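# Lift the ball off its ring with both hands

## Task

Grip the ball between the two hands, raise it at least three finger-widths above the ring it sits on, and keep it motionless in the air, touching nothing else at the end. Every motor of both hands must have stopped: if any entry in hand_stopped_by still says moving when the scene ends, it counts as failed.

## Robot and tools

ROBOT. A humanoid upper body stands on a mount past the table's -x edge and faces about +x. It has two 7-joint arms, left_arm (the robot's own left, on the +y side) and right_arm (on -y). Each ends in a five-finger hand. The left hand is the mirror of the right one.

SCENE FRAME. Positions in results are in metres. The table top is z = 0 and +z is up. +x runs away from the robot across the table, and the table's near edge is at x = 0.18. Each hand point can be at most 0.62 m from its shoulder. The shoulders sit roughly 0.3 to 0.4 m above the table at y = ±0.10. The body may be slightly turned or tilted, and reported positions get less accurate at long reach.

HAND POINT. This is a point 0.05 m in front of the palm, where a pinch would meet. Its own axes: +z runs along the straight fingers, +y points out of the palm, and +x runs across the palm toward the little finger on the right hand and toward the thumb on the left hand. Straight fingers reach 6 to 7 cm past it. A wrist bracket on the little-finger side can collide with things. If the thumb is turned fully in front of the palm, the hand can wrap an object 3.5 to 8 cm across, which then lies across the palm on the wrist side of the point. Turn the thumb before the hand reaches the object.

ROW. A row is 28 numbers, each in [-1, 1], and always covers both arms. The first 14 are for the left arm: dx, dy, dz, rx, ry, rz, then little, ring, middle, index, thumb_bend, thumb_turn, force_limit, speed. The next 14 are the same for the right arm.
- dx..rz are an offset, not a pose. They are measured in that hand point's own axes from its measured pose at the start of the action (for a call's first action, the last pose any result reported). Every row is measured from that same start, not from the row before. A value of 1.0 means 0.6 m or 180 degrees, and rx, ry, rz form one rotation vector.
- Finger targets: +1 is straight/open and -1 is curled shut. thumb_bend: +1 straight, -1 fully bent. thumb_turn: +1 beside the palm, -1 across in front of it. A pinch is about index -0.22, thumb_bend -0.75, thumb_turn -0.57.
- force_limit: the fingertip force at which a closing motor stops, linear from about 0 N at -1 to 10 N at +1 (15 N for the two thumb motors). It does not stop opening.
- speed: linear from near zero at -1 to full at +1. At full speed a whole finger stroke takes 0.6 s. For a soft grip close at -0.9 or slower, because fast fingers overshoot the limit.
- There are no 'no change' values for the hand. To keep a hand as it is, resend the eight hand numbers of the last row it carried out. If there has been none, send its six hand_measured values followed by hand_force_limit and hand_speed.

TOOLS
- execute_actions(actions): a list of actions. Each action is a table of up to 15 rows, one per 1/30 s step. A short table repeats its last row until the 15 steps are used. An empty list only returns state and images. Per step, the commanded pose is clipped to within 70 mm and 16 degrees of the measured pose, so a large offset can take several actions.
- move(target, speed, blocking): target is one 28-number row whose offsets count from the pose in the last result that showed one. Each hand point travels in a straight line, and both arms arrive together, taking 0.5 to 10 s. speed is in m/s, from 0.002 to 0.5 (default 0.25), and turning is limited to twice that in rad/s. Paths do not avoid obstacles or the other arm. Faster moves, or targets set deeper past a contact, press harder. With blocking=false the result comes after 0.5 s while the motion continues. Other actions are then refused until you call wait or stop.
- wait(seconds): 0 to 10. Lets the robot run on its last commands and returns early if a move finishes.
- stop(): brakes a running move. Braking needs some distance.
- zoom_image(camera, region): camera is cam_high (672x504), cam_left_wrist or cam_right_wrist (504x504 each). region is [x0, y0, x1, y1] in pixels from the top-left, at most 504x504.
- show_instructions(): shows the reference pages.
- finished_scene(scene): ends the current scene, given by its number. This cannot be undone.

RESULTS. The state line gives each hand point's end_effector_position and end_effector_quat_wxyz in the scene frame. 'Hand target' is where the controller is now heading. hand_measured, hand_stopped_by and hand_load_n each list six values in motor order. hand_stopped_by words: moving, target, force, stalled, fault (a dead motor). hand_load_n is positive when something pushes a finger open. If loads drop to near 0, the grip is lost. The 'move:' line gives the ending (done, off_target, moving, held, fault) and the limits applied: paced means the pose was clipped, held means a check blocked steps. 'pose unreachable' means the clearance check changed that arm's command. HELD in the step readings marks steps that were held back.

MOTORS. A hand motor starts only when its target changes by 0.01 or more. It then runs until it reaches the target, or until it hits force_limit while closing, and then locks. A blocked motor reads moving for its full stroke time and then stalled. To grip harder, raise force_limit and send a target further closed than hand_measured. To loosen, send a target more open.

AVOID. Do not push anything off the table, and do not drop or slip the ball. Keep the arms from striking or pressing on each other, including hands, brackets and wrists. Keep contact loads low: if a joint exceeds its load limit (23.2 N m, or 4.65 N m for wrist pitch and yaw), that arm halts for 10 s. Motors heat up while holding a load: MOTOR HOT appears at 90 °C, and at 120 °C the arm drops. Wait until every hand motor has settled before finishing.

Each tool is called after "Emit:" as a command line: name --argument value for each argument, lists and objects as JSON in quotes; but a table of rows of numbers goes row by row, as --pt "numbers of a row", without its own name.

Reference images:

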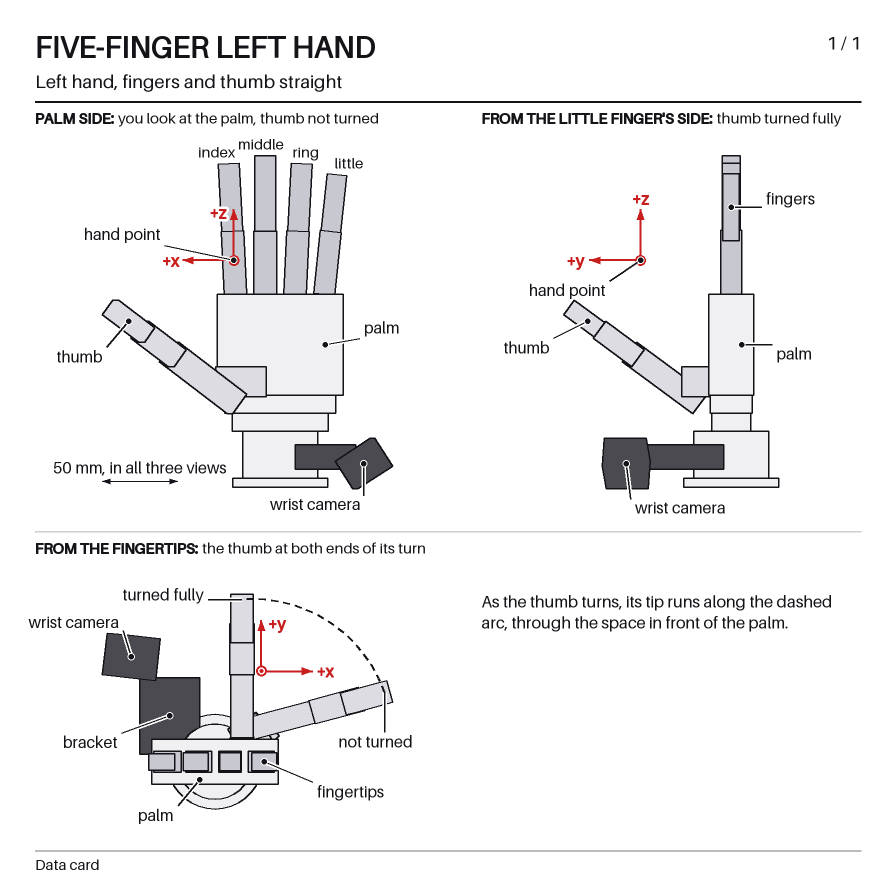

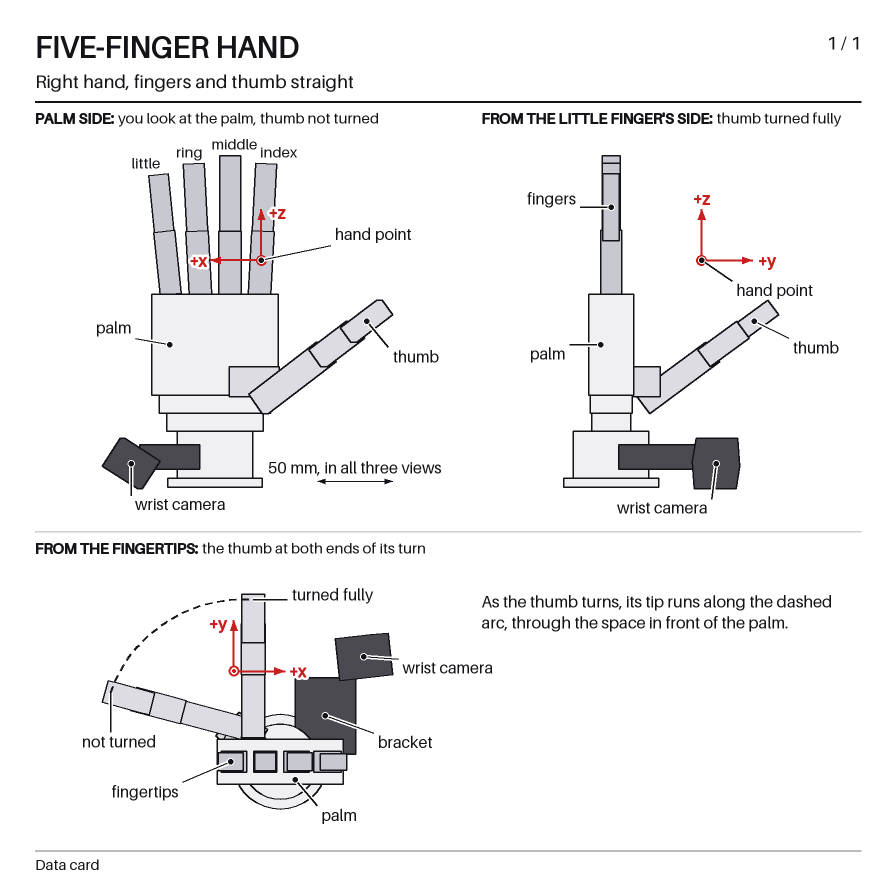

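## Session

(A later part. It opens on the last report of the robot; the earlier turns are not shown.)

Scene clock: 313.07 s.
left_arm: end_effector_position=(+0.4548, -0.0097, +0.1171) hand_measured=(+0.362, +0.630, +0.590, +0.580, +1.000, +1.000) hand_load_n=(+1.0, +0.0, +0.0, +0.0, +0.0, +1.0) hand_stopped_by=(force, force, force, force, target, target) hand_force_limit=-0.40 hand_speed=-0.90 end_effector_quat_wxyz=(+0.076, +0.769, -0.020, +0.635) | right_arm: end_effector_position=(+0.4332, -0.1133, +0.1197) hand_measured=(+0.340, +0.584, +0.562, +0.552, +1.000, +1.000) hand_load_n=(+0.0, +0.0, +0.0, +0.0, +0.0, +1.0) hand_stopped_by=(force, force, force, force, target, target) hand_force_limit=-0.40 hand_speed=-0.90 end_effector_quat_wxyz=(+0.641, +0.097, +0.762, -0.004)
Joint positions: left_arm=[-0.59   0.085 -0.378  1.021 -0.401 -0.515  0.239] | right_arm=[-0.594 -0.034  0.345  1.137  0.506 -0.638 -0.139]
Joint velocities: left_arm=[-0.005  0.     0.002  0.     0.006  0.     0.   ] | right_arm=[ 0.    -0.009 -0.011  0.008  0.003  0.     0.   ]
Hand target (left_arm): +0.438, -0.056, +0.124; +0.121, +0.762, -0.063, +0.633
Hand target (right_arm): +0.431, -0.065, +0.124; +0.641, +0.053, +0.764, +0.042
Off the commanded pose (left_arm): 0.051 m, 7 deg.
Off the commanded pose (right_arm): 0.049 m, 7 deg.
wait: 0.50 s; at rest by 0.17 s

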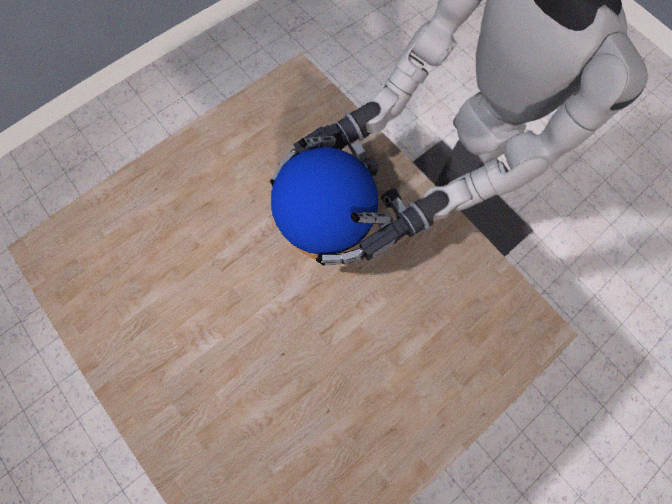

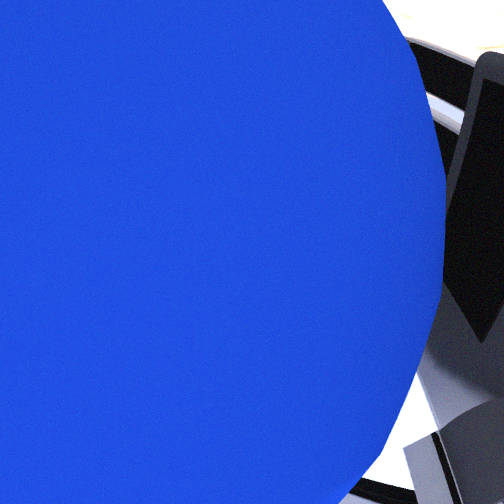

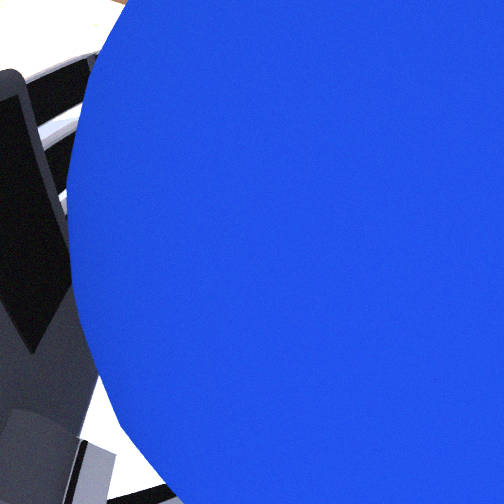

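Emit:
execute_actions --actions '[[ [-0.0037,0.0840,-0.0133,-0.0410,0.0003,0.0029,-0.25,-0.25,-0.25,-0.25,1,1,-0.72,-0.92, 0.0076,0.0813,-0.0112,-0.0415,0.0035,-0.0027,-0.25,-0.25,-0.25,-0.25,1,1,-0.72,-0.92], [-0.0037,0.0840,-0.0133,-0.0420,0.0003,0.0029,-0.25,-0.25,-0.25,-0.25,1,1,-0.72,-0.92, 0.0076,0.0813,-0.0112,-0.0425,0.0035,-0.0027,-0.25,-0.25,-0.25,-0.25,1,1,-0.72,-0.92], [-0.0037,0.0840,-0.0133,-0.0430,0.0003,0.0029,-0.25,-0.25,-0.25,-0.25,1,1,-0.72,-0.92, 0.0076,0.0813,-0.0112,-0.0435,0.0035,-0.0027,-0.25,-0.25,-0.25,-0.25,1,1,-0.72,-0.92] ]]'

Scene clock: 326.97 s.
left_arm: end_effector_position=(+0.4554, -0.0099, +0.1172) hand_measured=(+0.360, +0.576, +0.560, +0.558, +1.000, +1.000) hand_load_n=(+1.5, +0.0, +2.5, +1.0, +0.5, +0.5) hand_stopped_by=(force, moving, force, force, target, target) hand_force_limit=-0.72 hand_speed=-0.92 end_effector_quat_wxyz=(+0.077, +0.766, -0.023, +0.638) | right_arm: end_effector_position=(+0.4335, -0.1128, +0.1195) hand_measured=(+0.336, +0.532, +0.542, +0.538, +1.000, +1.000) hand_load_n=(+1.5, +0.0, +2.5, +1.0, +0.5, +0.5) hand_stopped_by=(force, moving, force, force, target, target) hand_force_limit=-0.72 hand_speed=-0.92 end_effector_quat_wxyz=(+0.641, +0.095, +0.762, -0.001)
Joint positions: left_arm=[-0.612  0.086 -0.405  1.073 -0.433 -0.554  0.228] | right_arm=[-0.611 -0.038  0.38   1.174  0.551 -0.662 -0.122]
Joint velocities: left_arm=[-0.025  0.012 -0.058  0.028 -0.057 -0.025  0.008] | right_arm=[-0.011 -0.006  0.091  0.035  0.084 -0.027  0.   ]
Hand target (left_arm): +0.438, -0.056, +0.123; +0.124, +0.760, -0.067, +0.634
Hand target (right_arm): +0.431, -0.065, +0.124; +0.642, +0.051, +0.764, +0.047
Off the commanded pose (left_arm): 0.051 m, 7 deg.
Off the commanded pose (right_arm): 0.049 m, 7 deg.
Step readings (end_effector_position):
0: left_arm (+0.4548, -0.0097, +0.1171) | right_arm (+0.4332, -0.1133, +0.1197)
1: left_arm (+0.4548, -0.0097, +0.1171) | right_arm (+0.4332, -0.1133, +0.1197)
2: left_arm (+0.4549, -0.0097, +0.1172) | right_arm (+0.4332, -0.1132, +0.1197)
4: left_arm (+0.4551, -0.0099, +0.1173) | right_arm (+0.4332, -0.1130, +0.1197)
8: left_arm (+0.4554, -0.0099, +0.1173) | right_arm (+0.4336, -0.1131, +0.1195)
15: end_effector_position above

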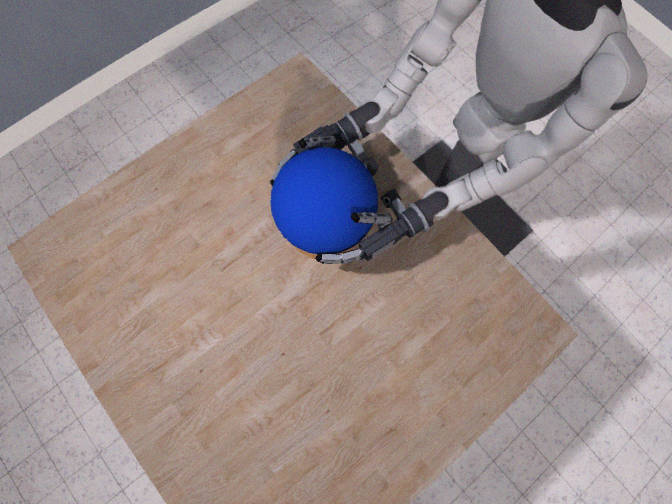

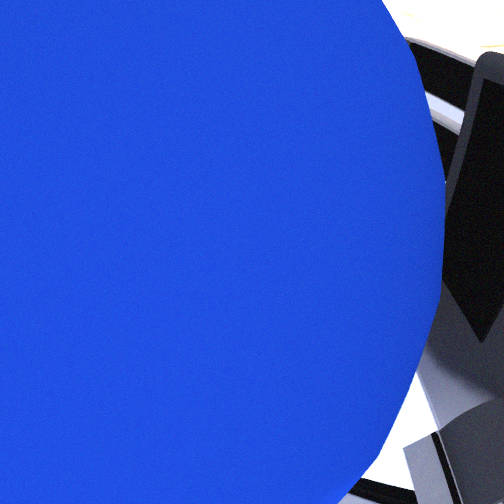

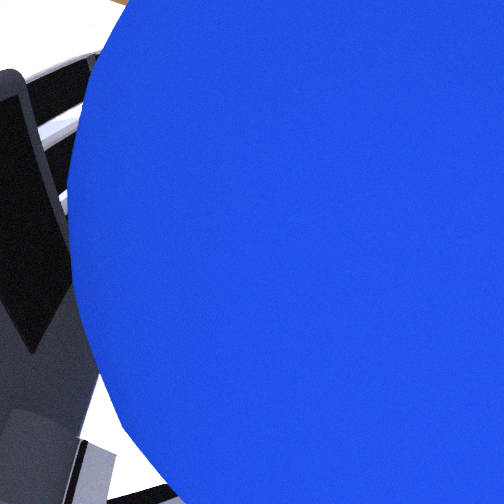

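Emit:
execute_actions --actions '[[ [-0.0034,0.0839,-0.0145,-0.0412,-0.001,0.0023,-0.25,-0.25,-0.25,-0.25,1,1,-0.72,-0.92, 0.0067,0.0806,-0.0118,-0.0413,0.0032,-0.0019,-0.25,-0.25,-0.25,-0.25,1,1,-0.72,-0.92], [-0.0017,0.0840,-0.0151,-0.0412,-0.001,0.0023,-0.25,-0.25,-0.25,-0.25,1,1,-0.72,-0.92, 0.0050,0.0808,-0.0124,-0.0413,0.0032,-0.0019,-0.25,-0.25,-0.25,-0.25,1,1,-0.72,-0.92], [0.0010,0.0843,-0.0160,-0.0412,-0.001,0.0023,-0.25,-0.25,-0.25,-0.25,1,1,-0.72,-0.92, 0.0024,0.0811,-0.0133,-0.0413,0.0032,-0.0019,-0.25,-0.25,-0.25,-0.25,1,1,-0.72,-0.92], [0.0044,0.0846,-0.0172,-0.0412,-0.001,0.0023,-0.25,-0.25,-0.25,-0.25,1,1,-0.72,-0.92, -0.0010,0.0815,-0.0145,-0.0413,0.0032,-0.0019,-0.25,-0.25,-0.25,-0.25,1,1,-0.72,-0.92], [0.0083,0.0850,-0.0186,-0.0412,-0.001,0.0023,-0.25,-0.25,-0.25,-0.25,1,1,-0.72,-0.92, -0.0050,0.0820,-0.0158,-0.0413,0.0032,-0.0019,-0.25,-0.25,-0.25,-0.25,1,1,-0.72,-0.92], [0.0128,0.0854,-0.0201,-0.0412,-0.001,0.0023,-0.25,-0.25,-0.25,-0.25,1,1,-0.72,-0.92, -0.0094,0.0825,-0.0174,-0.0413,0.0032,-0.0019,-0.25,-0.25,-0.25,-0.25,1,1,-0.72,-0.92], [0.0174,0.0858,-0.0218,-0.0412,-0.001,0.0023,-0.25,-0.25,-0.25,-0.25,1,1,-0.72,-0.92, -0.0141,0.0831,-0.0190,-0.0413,0.0032,-0.0019,-0.25,-0.25,-0.25,-0.25,1,1,-0.72,-0.92], [0.0222,0.0863,-0.0234,-0.0412,-0.001,0.0023,-0.25,-0.25,-0.25,-0.25,1,1,-0.72,-0.92, -0.0188,0.0837,-0.0206,-0.0413,0.0032,-0.0019,-0.25,-0.25,-0.25,-0.25,1,1,-0.72,-0.92], [0.0269,0.0867,-0.0250,-0.0412,-0.001,0.0023,-0.25,-0.25,-0.25,-0.25,1,1,-0.72,-0.92, -0.0235,0.0843,-0.0222,-0.0413,0.0032,-0.0019,-0.25,-0.25,-0.25,-0.25,1,1,-0.72,-0.92], [0.0313,0.0871,-0.0266,-0.0412,-0.001,0.0023,-0.25,-0.25,-0.25,-0.25,1,1,-0.72,-0.92, -0.0279,0.0848,-0.0237,-0.0413,0.0032,-0.0019,-0.25,-0.25,-0.25,-0.25,1,1,-0.72,-0.92], [0.0353,0.0875,-0.0280,-0.0412,-0.001,0.0023,-0.25,-0.25,-0.25,-0.25,1,1,-0.72,-0.92, -0.0319,0.0853,-0.0251,-0.0413,0.0032,-0.0019,-0.25,-0.25,-0.25,-0.25,1,1,-0.72,-0.92], [0.0387,0.0878,-0.0291,-0.0412,-0.001,0.0023,-0.25,-0.25,-0.25,-0.25,1,1,-0.72,-0.92, -0.0353,0.0857,-0.0263,-0.0413,0.0032,-0.0019,-0.25,-0.25,-0.25,-0.25,1,1,-0.72,-0.92], [0.0413,0.0881,-0.0301,-0.0412,-0.001,0.0023,-0.25,-0.25,-0.25,-0.25,1,1,-0.72,-0.92, -0.0379,0.0860,-0.0272,-0.0413,0.0032,-0.0019,-0.25,-0.25,-0.25,-0.25,1,1,-0.72,-0.92], [0.0430,0.0882,-0.0306,-0.0412,-0.001,0.0023,-0.25,-0.25,-0.25,-0.25,1,1,-0.72,-0.92, -0.0396,0.0862,-0.0278,-0.0413,0.0032,-0.0019,-0.25,-0.25,-0.25,-0.25,1,1,-0.72,-0.92], [0.0436,0.0883,-0.0309,-0.0412,-0.001,0.0023,-0.25,-0.25,-0.25,-0.25,1,1,-0.72,-0.92, -0.0402,0.0863,-0.0280,-0.0413,0.0032,-0.0019,-0.25,-0.25,-0.25,-0.25,1,1,-0.72,-0.92] ]]'

Emit:
wait --seconds 0.5

Scene clock: 361.03 s.
left_arm: end_effector_position=(+0.4516, -0.0091, +0.1397) hand_measured=(+0.360, +0.514, +0.560, +0.558, +1.000, +1.000) hand_load_n=(+3.0, +2.5, +2.5, +0.5, +0.0, +0.0) hand_stopped_by=(force, force, force, force, target, target) hand_force_limit=-0.72 hand_speed=-0.92 end_effector_quat_wxyz=(+0.075, +0.760, -0.024, +0.645) | right_arm: end_effector_position=(+0.4298, -0.1148, +0.1424) hand_measured=(+0.336, +0.492, +0.542, +0.538, +1.000, +1.000) hand_load_n=(+2.0, +2.5, +2.0, +0.5, +0.0, +0.5) hand_stopped_by=(force, force, force, force, target, target) hand_force_limit=-0.72 hand_speed=-0.92 end_effector_quat_wxyz=(+0.652, +0.099, +0.751, +0.001)
Joint positions: left_arm=[-0.506  0.187 -0.48   0.698 -0.444 -0.355  0.35 ] | right_arm=[-0.489 -0.146  0.471  0.796  0.564 -0.501 -0.257]
Joint velocities: left_arm=[ 0.141  0.333 -0.098 -1.115 -0.057  0.685  0.359] | right_arm=[ 0.23  -0.426  0.178 -1.276 -0.002  0.678 -0.501]
Hand target (left_arm): +0.433, -0.055, +0.152; +0.124, +0.754, -0.066, +0.642
Hand target (right_arm): +0.427, -0.067, +0.155; +0.656, +0.054, +0.752, +0.047
Off the commanded pose (left_arm): 0.053 m, 8 deg.
Off the commanded pose (right_arm): 0.052 m, 8 deg.
Step readings (end_effector_position):
0: left_arm (+0.4555, -0.0099, +0.1173) | right_arm (+0.4335, -0.1128, +0.1194)
1: left_arm (+0.4554, -0.0099, +0.1173) | right_arm (+0.4335, -0.1128, +0.1194)
2: left_arm (+0.4554, -0.0099, +0.1173) | right_arm (+0.4335, -0.1128, +0.1194)
4: left_arm (+0.4553, -0.0099, +0.1175) | right_arm (+0.4334, -0.1129, +0.1196)
8: left_arm (+0.4525, -0.0096, +0.1178) | right_arm (+0.4306, -0.1133, +0.1199)
15: end_effector_position above

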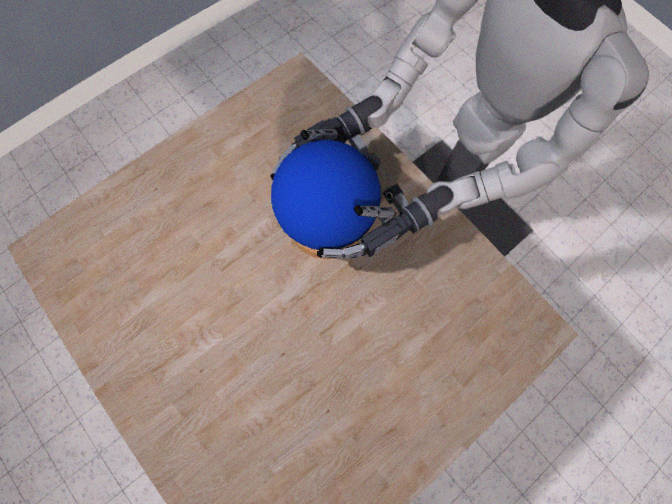

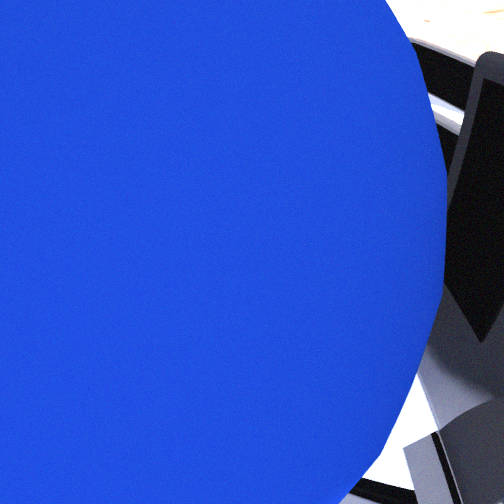

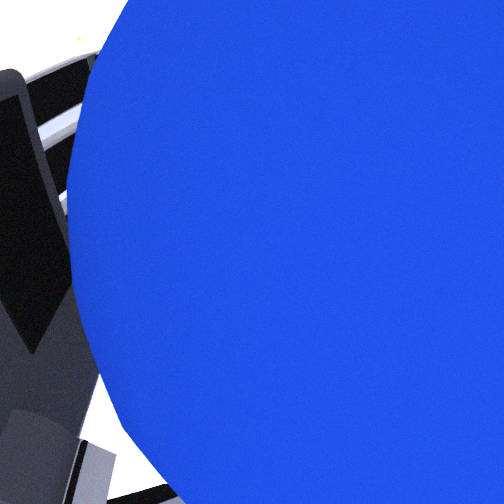

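Scene clock: 361.53 s.
left_arm: end_effector_position=(+0.4504, -0.0087, +0.1415) hand_measured=(+0.360, +0.514, +0.560, +0.558, +1.000, +1.000) hand_load_n=(+2.5, +2.0, +2.0, +0.5, +0.0, +0.5) hand_stopped_by=(force, force, force, force, target, target) hand_force_limit=-0.72 hand_speed=-0.92 end_effector_quat_wxyz=(+0.073, +0.764, -0.025, +0.641) | right_arm: end_effector_position=(+0.4288, -0.1149, +0.1450) hand_measured=(+0.336, +0.492, +0.542, +0.538, +1.000, +1.000) hand_load_n=(+1.0, +2.0, +2.0, +0.5, +0.0, +0.5) hand_stopped_by=(force, force, force, force, target, target) hand_force_limit=-0.72 hand_speed=-0.92 end_effector_quat_wxyz=(+0.648, +0.097, +0.755, -0.001)
Joint positions: left_arm=[-0.489  0.208 -0.49   0.627 -0.453 -0.302  0.372] | right_arm=[-0.466 -0.175  0.487  0.707  0.567 -0.442 -0.293]
Joint velocities: left_arm=[ 0.003  0.002 -0.005 -0.006 -0.002  0.     0.   ] | right_arm=[-0.008  0.002  0.003 -0.006 -0.008  0.     0.   ]
Hand target (left_arm): +0.433, -0.055, +0.152; +0.124, +0.754, -0.066, +0.642
Hand target (right_arm): +0.427, -0.067, +0.155; +0.656, +0.054, +0.752, +0.047
Off the commanded pose (left_arm): 0.052 m, 8 deg.
Off the commanded pose (right_arm): 0.052 m, 8 deg.
wait: 0.50 s; at rest by 0.43 s

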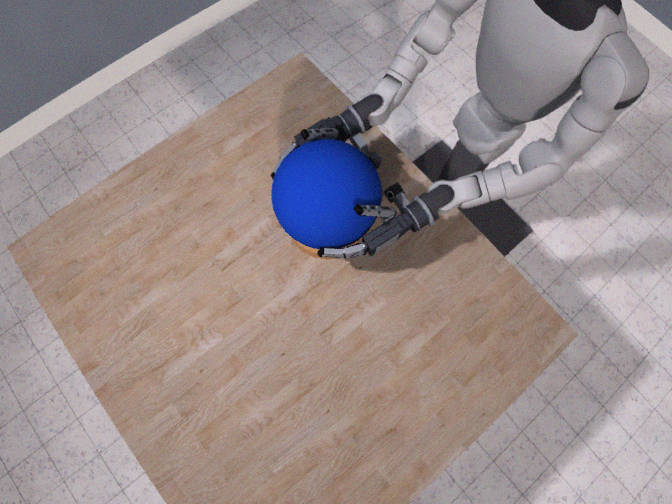

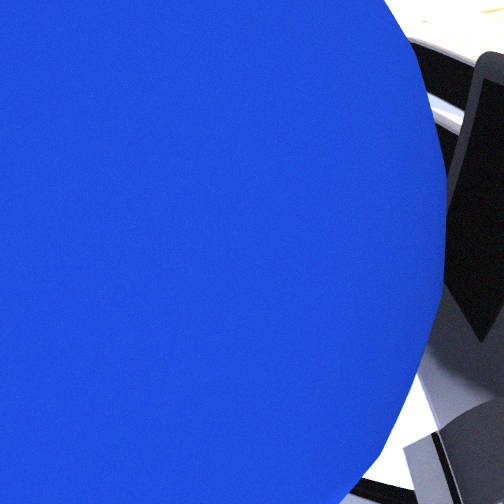

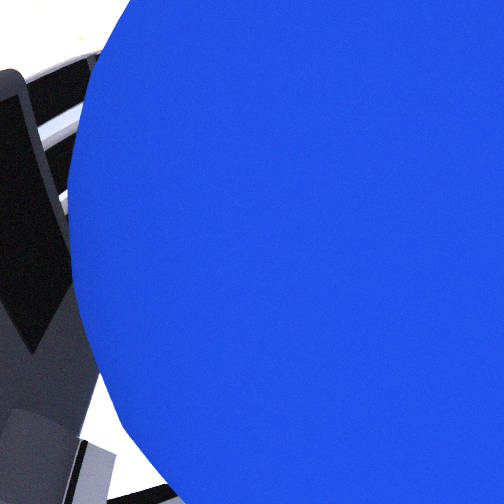

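Emit:
execute_actions --actions '[[ [0.0071,0.0855,-0.0149,-0.042,0,-0.0006,-0.25,-0.25,-0.25,-0.25,1,1,-0.72,-0.92, 0.0003,0.0860,-0.0128,-0.0415,0.0037,-0.0018,-0.25,-0.25,-0.25,-0.25,1,1,-0.72,-0.92], [0.0083,0.0856,-0.0153,-0.042,0,-0.0006,-0.25,-0.25,-0.25,-0.25,1,1,-0.72,-0.92, -0.0009,0.0861,-0.0132,-0.0415,0.0037,-0.0018,-0.25,-0.25,-0.25,-0.25,1,1,-0.72,-0.92], [0.0103,0.0858,-0.0160,-0.042,0,-0.0006,-0.25,-0.25,-0.25,-0.25,1,1,-0.72,-0.92, -0.0029,0.0864,-0.0138,-0.0415,0.0037,-0.0018,-0.25,-0.25,-0.25,-0.25,1,1,-0.72,-0.92], [0.0129,0.0860,-0.0169,-0.042,0,-0.0006,-0.25,-0.25,-0.25,-0.25,1,1,-0.72,-0.92, -0.0055,0.0867,-0.0147,-0.0415,0.0037,-0.0018,-0.25,-0.25,-0.25,-0.25,1,1,-0.72,-0.92], [0.0162,0.0863,-0.0179,-0.042,0,-0.0006,-0.25,-0.25,-0.25,-0.25,1,1,-0.72,-0.92, -0.0087,0.0871,-0.0157,-0.0415,0.0037,-0.0018,-0.25,-0.25,-0.25,-0.25,1,1,-0.72,-0.92], [0.0200,0.0866,-0.0192,-0.042,0,-0.0006,-0.25,-0.25,-0.25,-0.25,1,1,-0.72,-0.92, -0.0125,0.0876,-0.0170,-0.0415,0.0037,-0.0018,-0.25,-0.25,-0.25,-0.25,1,1,-0.72,-0.92], [0.0243,0.0869,-0.0206,-0.042,0,-0.0006,-0.25,-0.25,-0.25,-0.25,1,1,-0.72,-0.92, -0.0169,0.0882,-0.0183,-0.0415,0.0037,-0.0018,-0.25,-0.25,-0.25,-0.25,1,1,-0.72,-0.92], [0.0291,0.0873,-0.0222,-0.042,0,-0.0006,-0.25,-0.25,-0.25,-0.25,1,1,-0.72,-0.92, -0.0216,0.0888,-0.0199,-0.0415,0.0037,-0.0018,-0.25,-0.25,-0.25,-0.25,1,1,-0.72,-0.92], [0.0343,0.0878,-0.0239,-0.042,0,-0.0006,-0.25,-0.25,-0.25,-0.25,1,1,-0.72,-0.92, -0.0268,0.0894,-0.0215,-0.0415,0.0037,-0.0018,-0.25,-0.25,-0.25,-0.25,1,1,-0.72,-0.92], [0.0398,0.0882,-0.0257,-0.042,0,-0.0006,-0.25,-0.25,-0.25,-0.25,1,1,-0.72,-0.92, -0.0323,0.0901,-0.0233,-0.0415,0.0037,-0.0018,-0.25,-0.25,-0.25,-0.25,1,1,-0.72,-0.92], [0.0456,0.0887,-0.0277,-0.042,0,-0.0006,-0.25,-0.25,-0.25,-0.25,1,1,-0.72,-0.92, -0.0381,0.0909,-0.0252,-0.0415,0.0037,-0.0018,-0.25,-0.25,-0.25,-0.25,1,1,-0.72,-0.92], [0.0517,0.0892,-0.0297,-0.042,0,-0.0006,-0.25,-0.25,-0.25,-0.25,1,1,-0.72,-0.92, -0.0441,0.0917,-0.0271,-0.0415,0.0037,-0.0018,-0.25,-0.25,-0.25,-0.25,1,1,-0.72,-0.92], [0.0579,0.0897,-0.0317,-0.042,0,-0.0006,-0.25,-0.25,-0.25,-0.25,1,1,-0.72,-0.92, -0.0503,0.0925,-0.0291,-0.0415,0.0037,-0.0018,-0.25,-0.25,-0.25,-0.25,1,1,-0.72,-0.92], [0.0642,0.0902,-0.0338,-0.042,0,-0.0006,-0.25,-0.25,-0.25,-0.25,1,1,-0.72,-0.92, -0.0566,0.0933,-0.0311,-0.0415,0.0037,-0.0018,-0.25,-0.25,-0.25,-0.25,1,1,-0.72,-0.92], [0.0706,0.0907,-0.0359,-0.042,0,-0.0006,-0.25,-0.25,-0.25,-0.25,1,1,-0.72,-0.92, -0.0630,0.0941,-0.0332,-0.0415,0.0037,-0.0018,-0.25,-0.25,-0.25,-0.25,1,1,-0.72,-0.92] ],[ [0.0409,0.0883,-0.0261,-0.042,0,-0.0006,-0.25,-0.25,-0.25,-0.25,1,1,-0.72,-0.92, -0.0334,0.0903,-0.0237,-0.0415,0.0037,-0.0018,-0.25,-0.25,-0.25,-0.25,1,1,-0.72,-0.92], [0.0472,0.0888,-0.0282,-0.042,0,-0.0006,-0.25,-0.25,-0.25,-0.25,1,1,-0.72,-0.92, -0.0397,0.0911,-0.0257,-0.0415,0.0037,-0.0018,-0.25,-0.25,-0.25,-0.25,1,1,-0.72,-0.92], [0.0535,0.0893,-0.0303,-0.042,0,-0.0006,-0.25,-0.25,-0.25,-0.25,1,1,-0.72,-0.92, -0.0459,0.0919,-0.0277,-0.0415,0.0037,-0.0018,-0.25,-0.25,-0.25,-0.25,1,1,-0.72,-0.92], [0.0595,0.0898,-0.0322,-0.042,0,-0.0006,-0.25,-0.25,-0.25,-0.25,1,1,-0.72,-0.92, -0.0519,0.0927,-0.0296,-0.0415,0.0037,-0.0018,-0.25,-0.25,-0.25,-0.25,1,1,-0.72,-0.92], [0.0653,0.0903,-0.0342,-0.042,0,-0.0006,-0.25,-0.25,-0.25,-0.25,1,1,-0.72,-0.92, -0.0577,0.0934,-0.0315,-0.0415,0.0037,-0.0018,-0.25,-0.25,-0.25,-0.25,1,1,-0.72,-0.92], [0.0708,0.0908,-0.0360,-0.042,0,-0.0006,-0.25,-0.25,-0.25,-0.25,1,1,-0.72,-0.92, -0.0632,0.0941,-0.0332,-0.0415,0.0037,-0.0018,-0.25,-0.25,-0.25,-0.25,1,1,-0.72,-0.92], [0.0760,0.0912,-0.0377,-0.042,0,-0.0006,-0.25,-0.25,-0.25,-0.25,1,1,-0.72,-0.92, -0.0684,0.0948,-0.0349,-0.0415,0.0037,-0.0018,-0.25,-0.25,-0.25,-0.25,1,1,-0.72,-0.92], [0.0808,0.0916,-0.0393,-0.042,0,-0.0006,-0.25,-0.25,-0.25,-0.25,1,1,-0.72,-0.92, -0.0732,0.0954,-0.0364,-0.0415,0.0037,-0.0018,-0.25,-0.25,-0.25,-0.25,1,1,-0.72,-0.92], [0.0851,0.0919,-0.0407,-0.042,0,-0.0006,-0.25,-0.25,-0.25,-0.25,1,1,-0.72,-0.92, -0.0775,0.0959,-0.0378,-0.0415,0.0037,-0.0018,-0.25,-0.25,-0.25,-0.25,1,1,-0.72,-0.92], [0.0889,0.0922,-0.0420,-0.042,0,-0.0006,-0.25,-0.25,-0.25,-0.25,1,1,-0.72,-0.92, -0.0813,0.0964,-0.0390,-0.0415,0.0037,-0.0018,-0.25,-0.25,-0.25,-0.25,1,1,-0.72,-0.92], [0.0922,0.0925,-0.0431,-0.042,0,-0.0006,-0.25,-0.25,-0.25,-0.25,1,1,-0.72,-0.92, -0.0845,0.0969,-0.0401,-0.0415,0.0037,-0.0018,-0.25,-0.25,-0.25,-0.25,1,1,-0.72,-0.92], [0.0948,0.0927,-0.0439,-0.042,0,-0.0006,-0.25,-0.25,-0.25,-0.25,1,1,-0.72,-0.92, -0.0872,0.0972,-0.0409,-0.0415,0.0037,-0.0018,-0.25,-0.25,-0.25,-0.25,1,1,-0.72,-0.92], [0.0968,0.0929,-0.0446,-0.042,0,-0.0006,-0.25,-0.25,-0.25,-0.25,1,1,-0.72,-0.92, -0.0891,0.0974,-0.0416,-0.0415,0.0037,-0.0018,-0.25,-0.25,-0.25,-0.25,1,1,-0.72,-0.92], [0.0980,0.0930,-0.0450,-0.042,0,-0.0006,-0.25,-0.25,-0.25,-0.25,1,1,-0.72,-0.92, -0.0903,0.0976,-0.0419,-0.0415,0.0037,-0.0018,-0.25,-0.25,-0.25,-0.25,1,1,-0.72,-0.92], [0.0984,0.0930,-0.0451,-0.042,0,-0.0006,-0.25,-0.25,-0.25,-0.25,1,1,-0.72,-0.92, -0.0907,0.0976,-0.0421,-0.0415,0.0037,-0.0018,-0.25,-0.25,-0.25,-0.25,1,1,-0.72,-0.92] ]]'

Emit:
wait --seconds 1.0

Scene clock: 407.43 s.
left_arm: end_effector_position=(+0.4457, -0.0030, +0.2354) hand_measured=(+0.360, +0.514, +0.560, +0.558, +1.000, +1.000) hand_load_n=(+2.5, +1.5, +1.5, +0.0, +0.0, +1.0) hand_stopped_by=(force, force, force, force, target, target) hand_force_limit=-0.72 hand_speed=-0.92 end_effector_quat_wxyz=(+0.058, +0.755, -0.021, +0.653) | right_arm: end_effector_position=(+0.4261, -0.1158, +0.2412) hand_measured=(+0.336, +0.492, +0.542, +0.538, +1.000, +1.000) hand_load_n=(+2.5, +2.0, +0.5, +0.0, +0.0, +1.0) hand_stopped_by=(force, force, force, force, target, target) hand_force_limit=-0.72 hand_speed=-0.92 end_effector_quat_wxyz=(+0.658, +0.107, +0.745, -0.008)
Joint positions: left_arm=[-0.472  0.449 -0.524 -0.11  -0.623  0.21   0.689] | right_arm=[-0.428 -0.462  0.544 -0.067  0.731  0.017 -0.664]
Joint velocities: left_arm=[-0.061  0.1   -0.005 -0.258 -0.169  0.181  0.184] | right_arm=[-0.071 -0.144  0.034 -0.255  0.167  0.146 -0.201]
Hand target (left_arm): +0.423, -0.049, +0.242; +0.118, +0.753, -0.066, +0.645
Hand target (right_arm): +0.418, -0.067, +0.245; +0.655, +0.060, +0.751, +0.046
Off the commanded pose (left_arm): 0.056 m, 9 deg.
Off the commanded pose (right_arm): 0.054 m, 9 deg.
Step readings (end_effector_position; steps 1 to 15: 1st action; 16 to 30: 2nd action):
0: left_arm (+0.4504, -0.0087, +0.1415) | right_arm (+0.4288, -0.1149, +0.1450)
1: left_arm (+0.4504, -0.0087, +0.1415) | right_arm (+0.4289, -0.1149, +0.1450)
2: left_arm (+0.4506, -0.0087, +0.1415) | right_arm (+0.4290, -0.1149, +0.1450)
4: left_arm (+0.4512, -0.0084, +0.1428) | right_arm (+0.4293, -0.1148, +0.1461)
8: left_arm (+0.4512, -0.0079, +0.1501) | right_arm (+0.4296, -0.1149, +0.1538)
15: left_arm (+0.4493, -0.0065, +0.1731) | right_arm (+0.4281, -0.1152, +0.1776)
16: left_arm (+0.4490, -0.0062, +0.1773) | right_arm (+0.4279, -0.1153, +0.1819)
17: left_arm (+0.4487, -0.0059, +0.1818) | right_arm (+0.4277, -0.1153, +0.1866)
19: left_arm (+0.4484, -0.0052, +0.1939) | right_arm (+0.4277, -0.1154, +0.1989)
23: left_arm (+0.4476, -0.0042, +0.2165) | right_arm (+0.4273, -0.1157, +0.2218)
30: end_effector_position above

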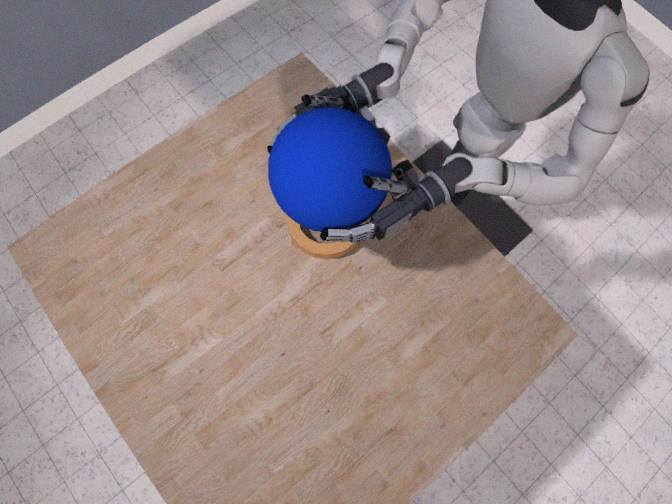

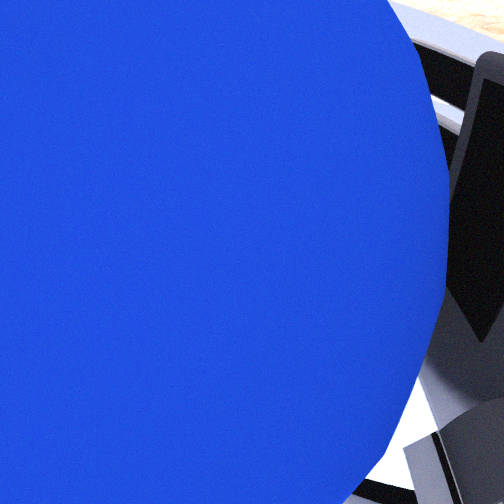

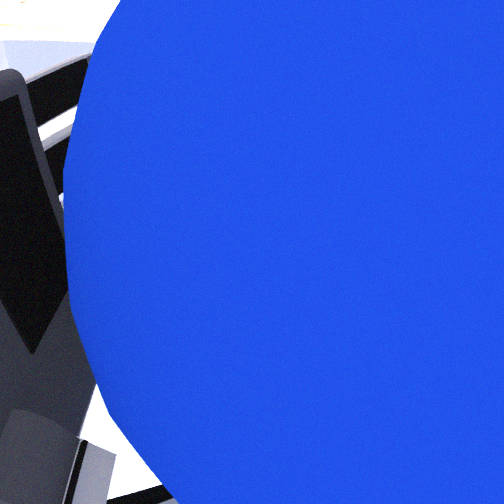

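Scene clock: 408.43 s.
left_arm: end_effector_position=(+0.4460, -0.0025, +0.2372) hand_measured=(+0.360, +0.514, +0.560, +0.558, +1.000, +1.000) hand_load_n=(+2.5, +1.5, +1.0, +0.0, +0.0, +1.0) hand_stopped_by=(force, force, force, force, target, target) hand_force_limit=-0.72 hand_speed=-0.92 end_effector_quat_wxyz=(+0.057, +0.755, -0.020, +0.653) | right_arm: end_effector_position=(+0.4261, -0.1153, +0.2429) hand_measured=(+0.336, +0.492, +0.542, +0.538, +1.000, +1.000) hand_load_n=(+2.5, +2.0, +0.5, +0.0, +0.0, +1.0) hand_stopped_by=(force, force, force, force, target, target) hand_force_limit=-0.72 hand_speed=-0.92 end_effector_quat_wxyz=(+0.658, +0.107, +0.745, -0.008)
Joint positions: left_arm=[-0.476  0.454 -0.524 -0.121 -0.632  0.219  0.699] | right_arm=[-0.433 -0.468  0.547 -0.078  0.739  0.024 -0.675]
Joint velocities: left_arm=[ 0.     0.008  0.     0.006 -0.002  0.     0.   ] | right_arm=[-0.003  0.     0.008  0.011  0.005  0.     0.   ]
Hand target (left_arm): +0.423, -0.049, +0.242; +0.118, +0.753, -0.066, +0.645
Hand target (right_arm): +0.418, -0.067, +0.245; +0.655, +0.060, +0.751, +0.046
Off the commanded pose (left_arm): 0.056 m, 9 deg.
Off the commanded pose (right_arm): 0.053 m, 9 deg.
wait: 1.00 s; at rest by 0.20 s

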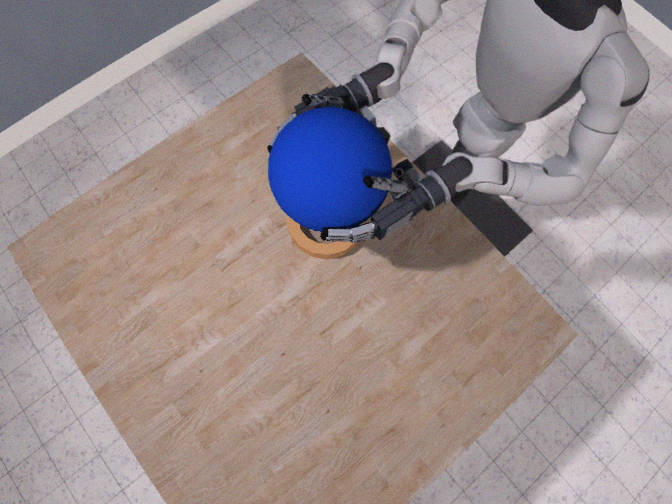

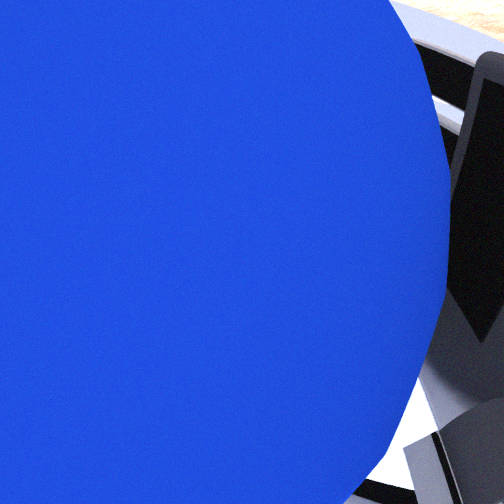

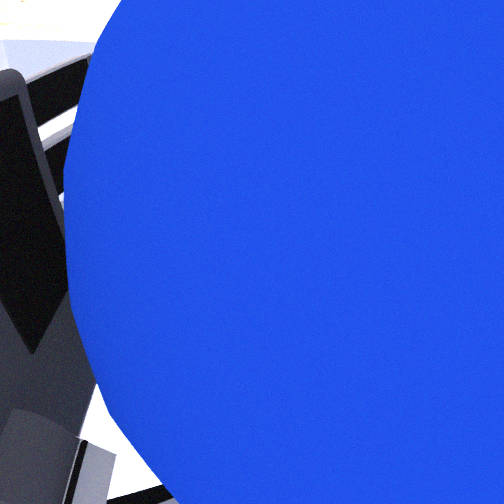

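Emit:
zoom_image --camera "cam_high" --region '[250, 60, 480, 270]'

Region (250, 60, 480, 270) of cam_high's 672x504 image, scaled by 2.191, with more detail than that image has; it fills the top 460 rows of this view, and the rest is white.

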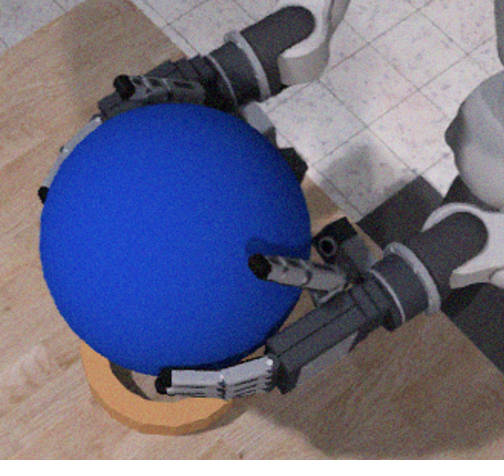

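The ball is held about 12 cm above the ring. It is steady, the wrist brackets are clear of each other, and no hand motor is moving.

Emit:
finished_scene --scene 1

The scene is finished: the task was done.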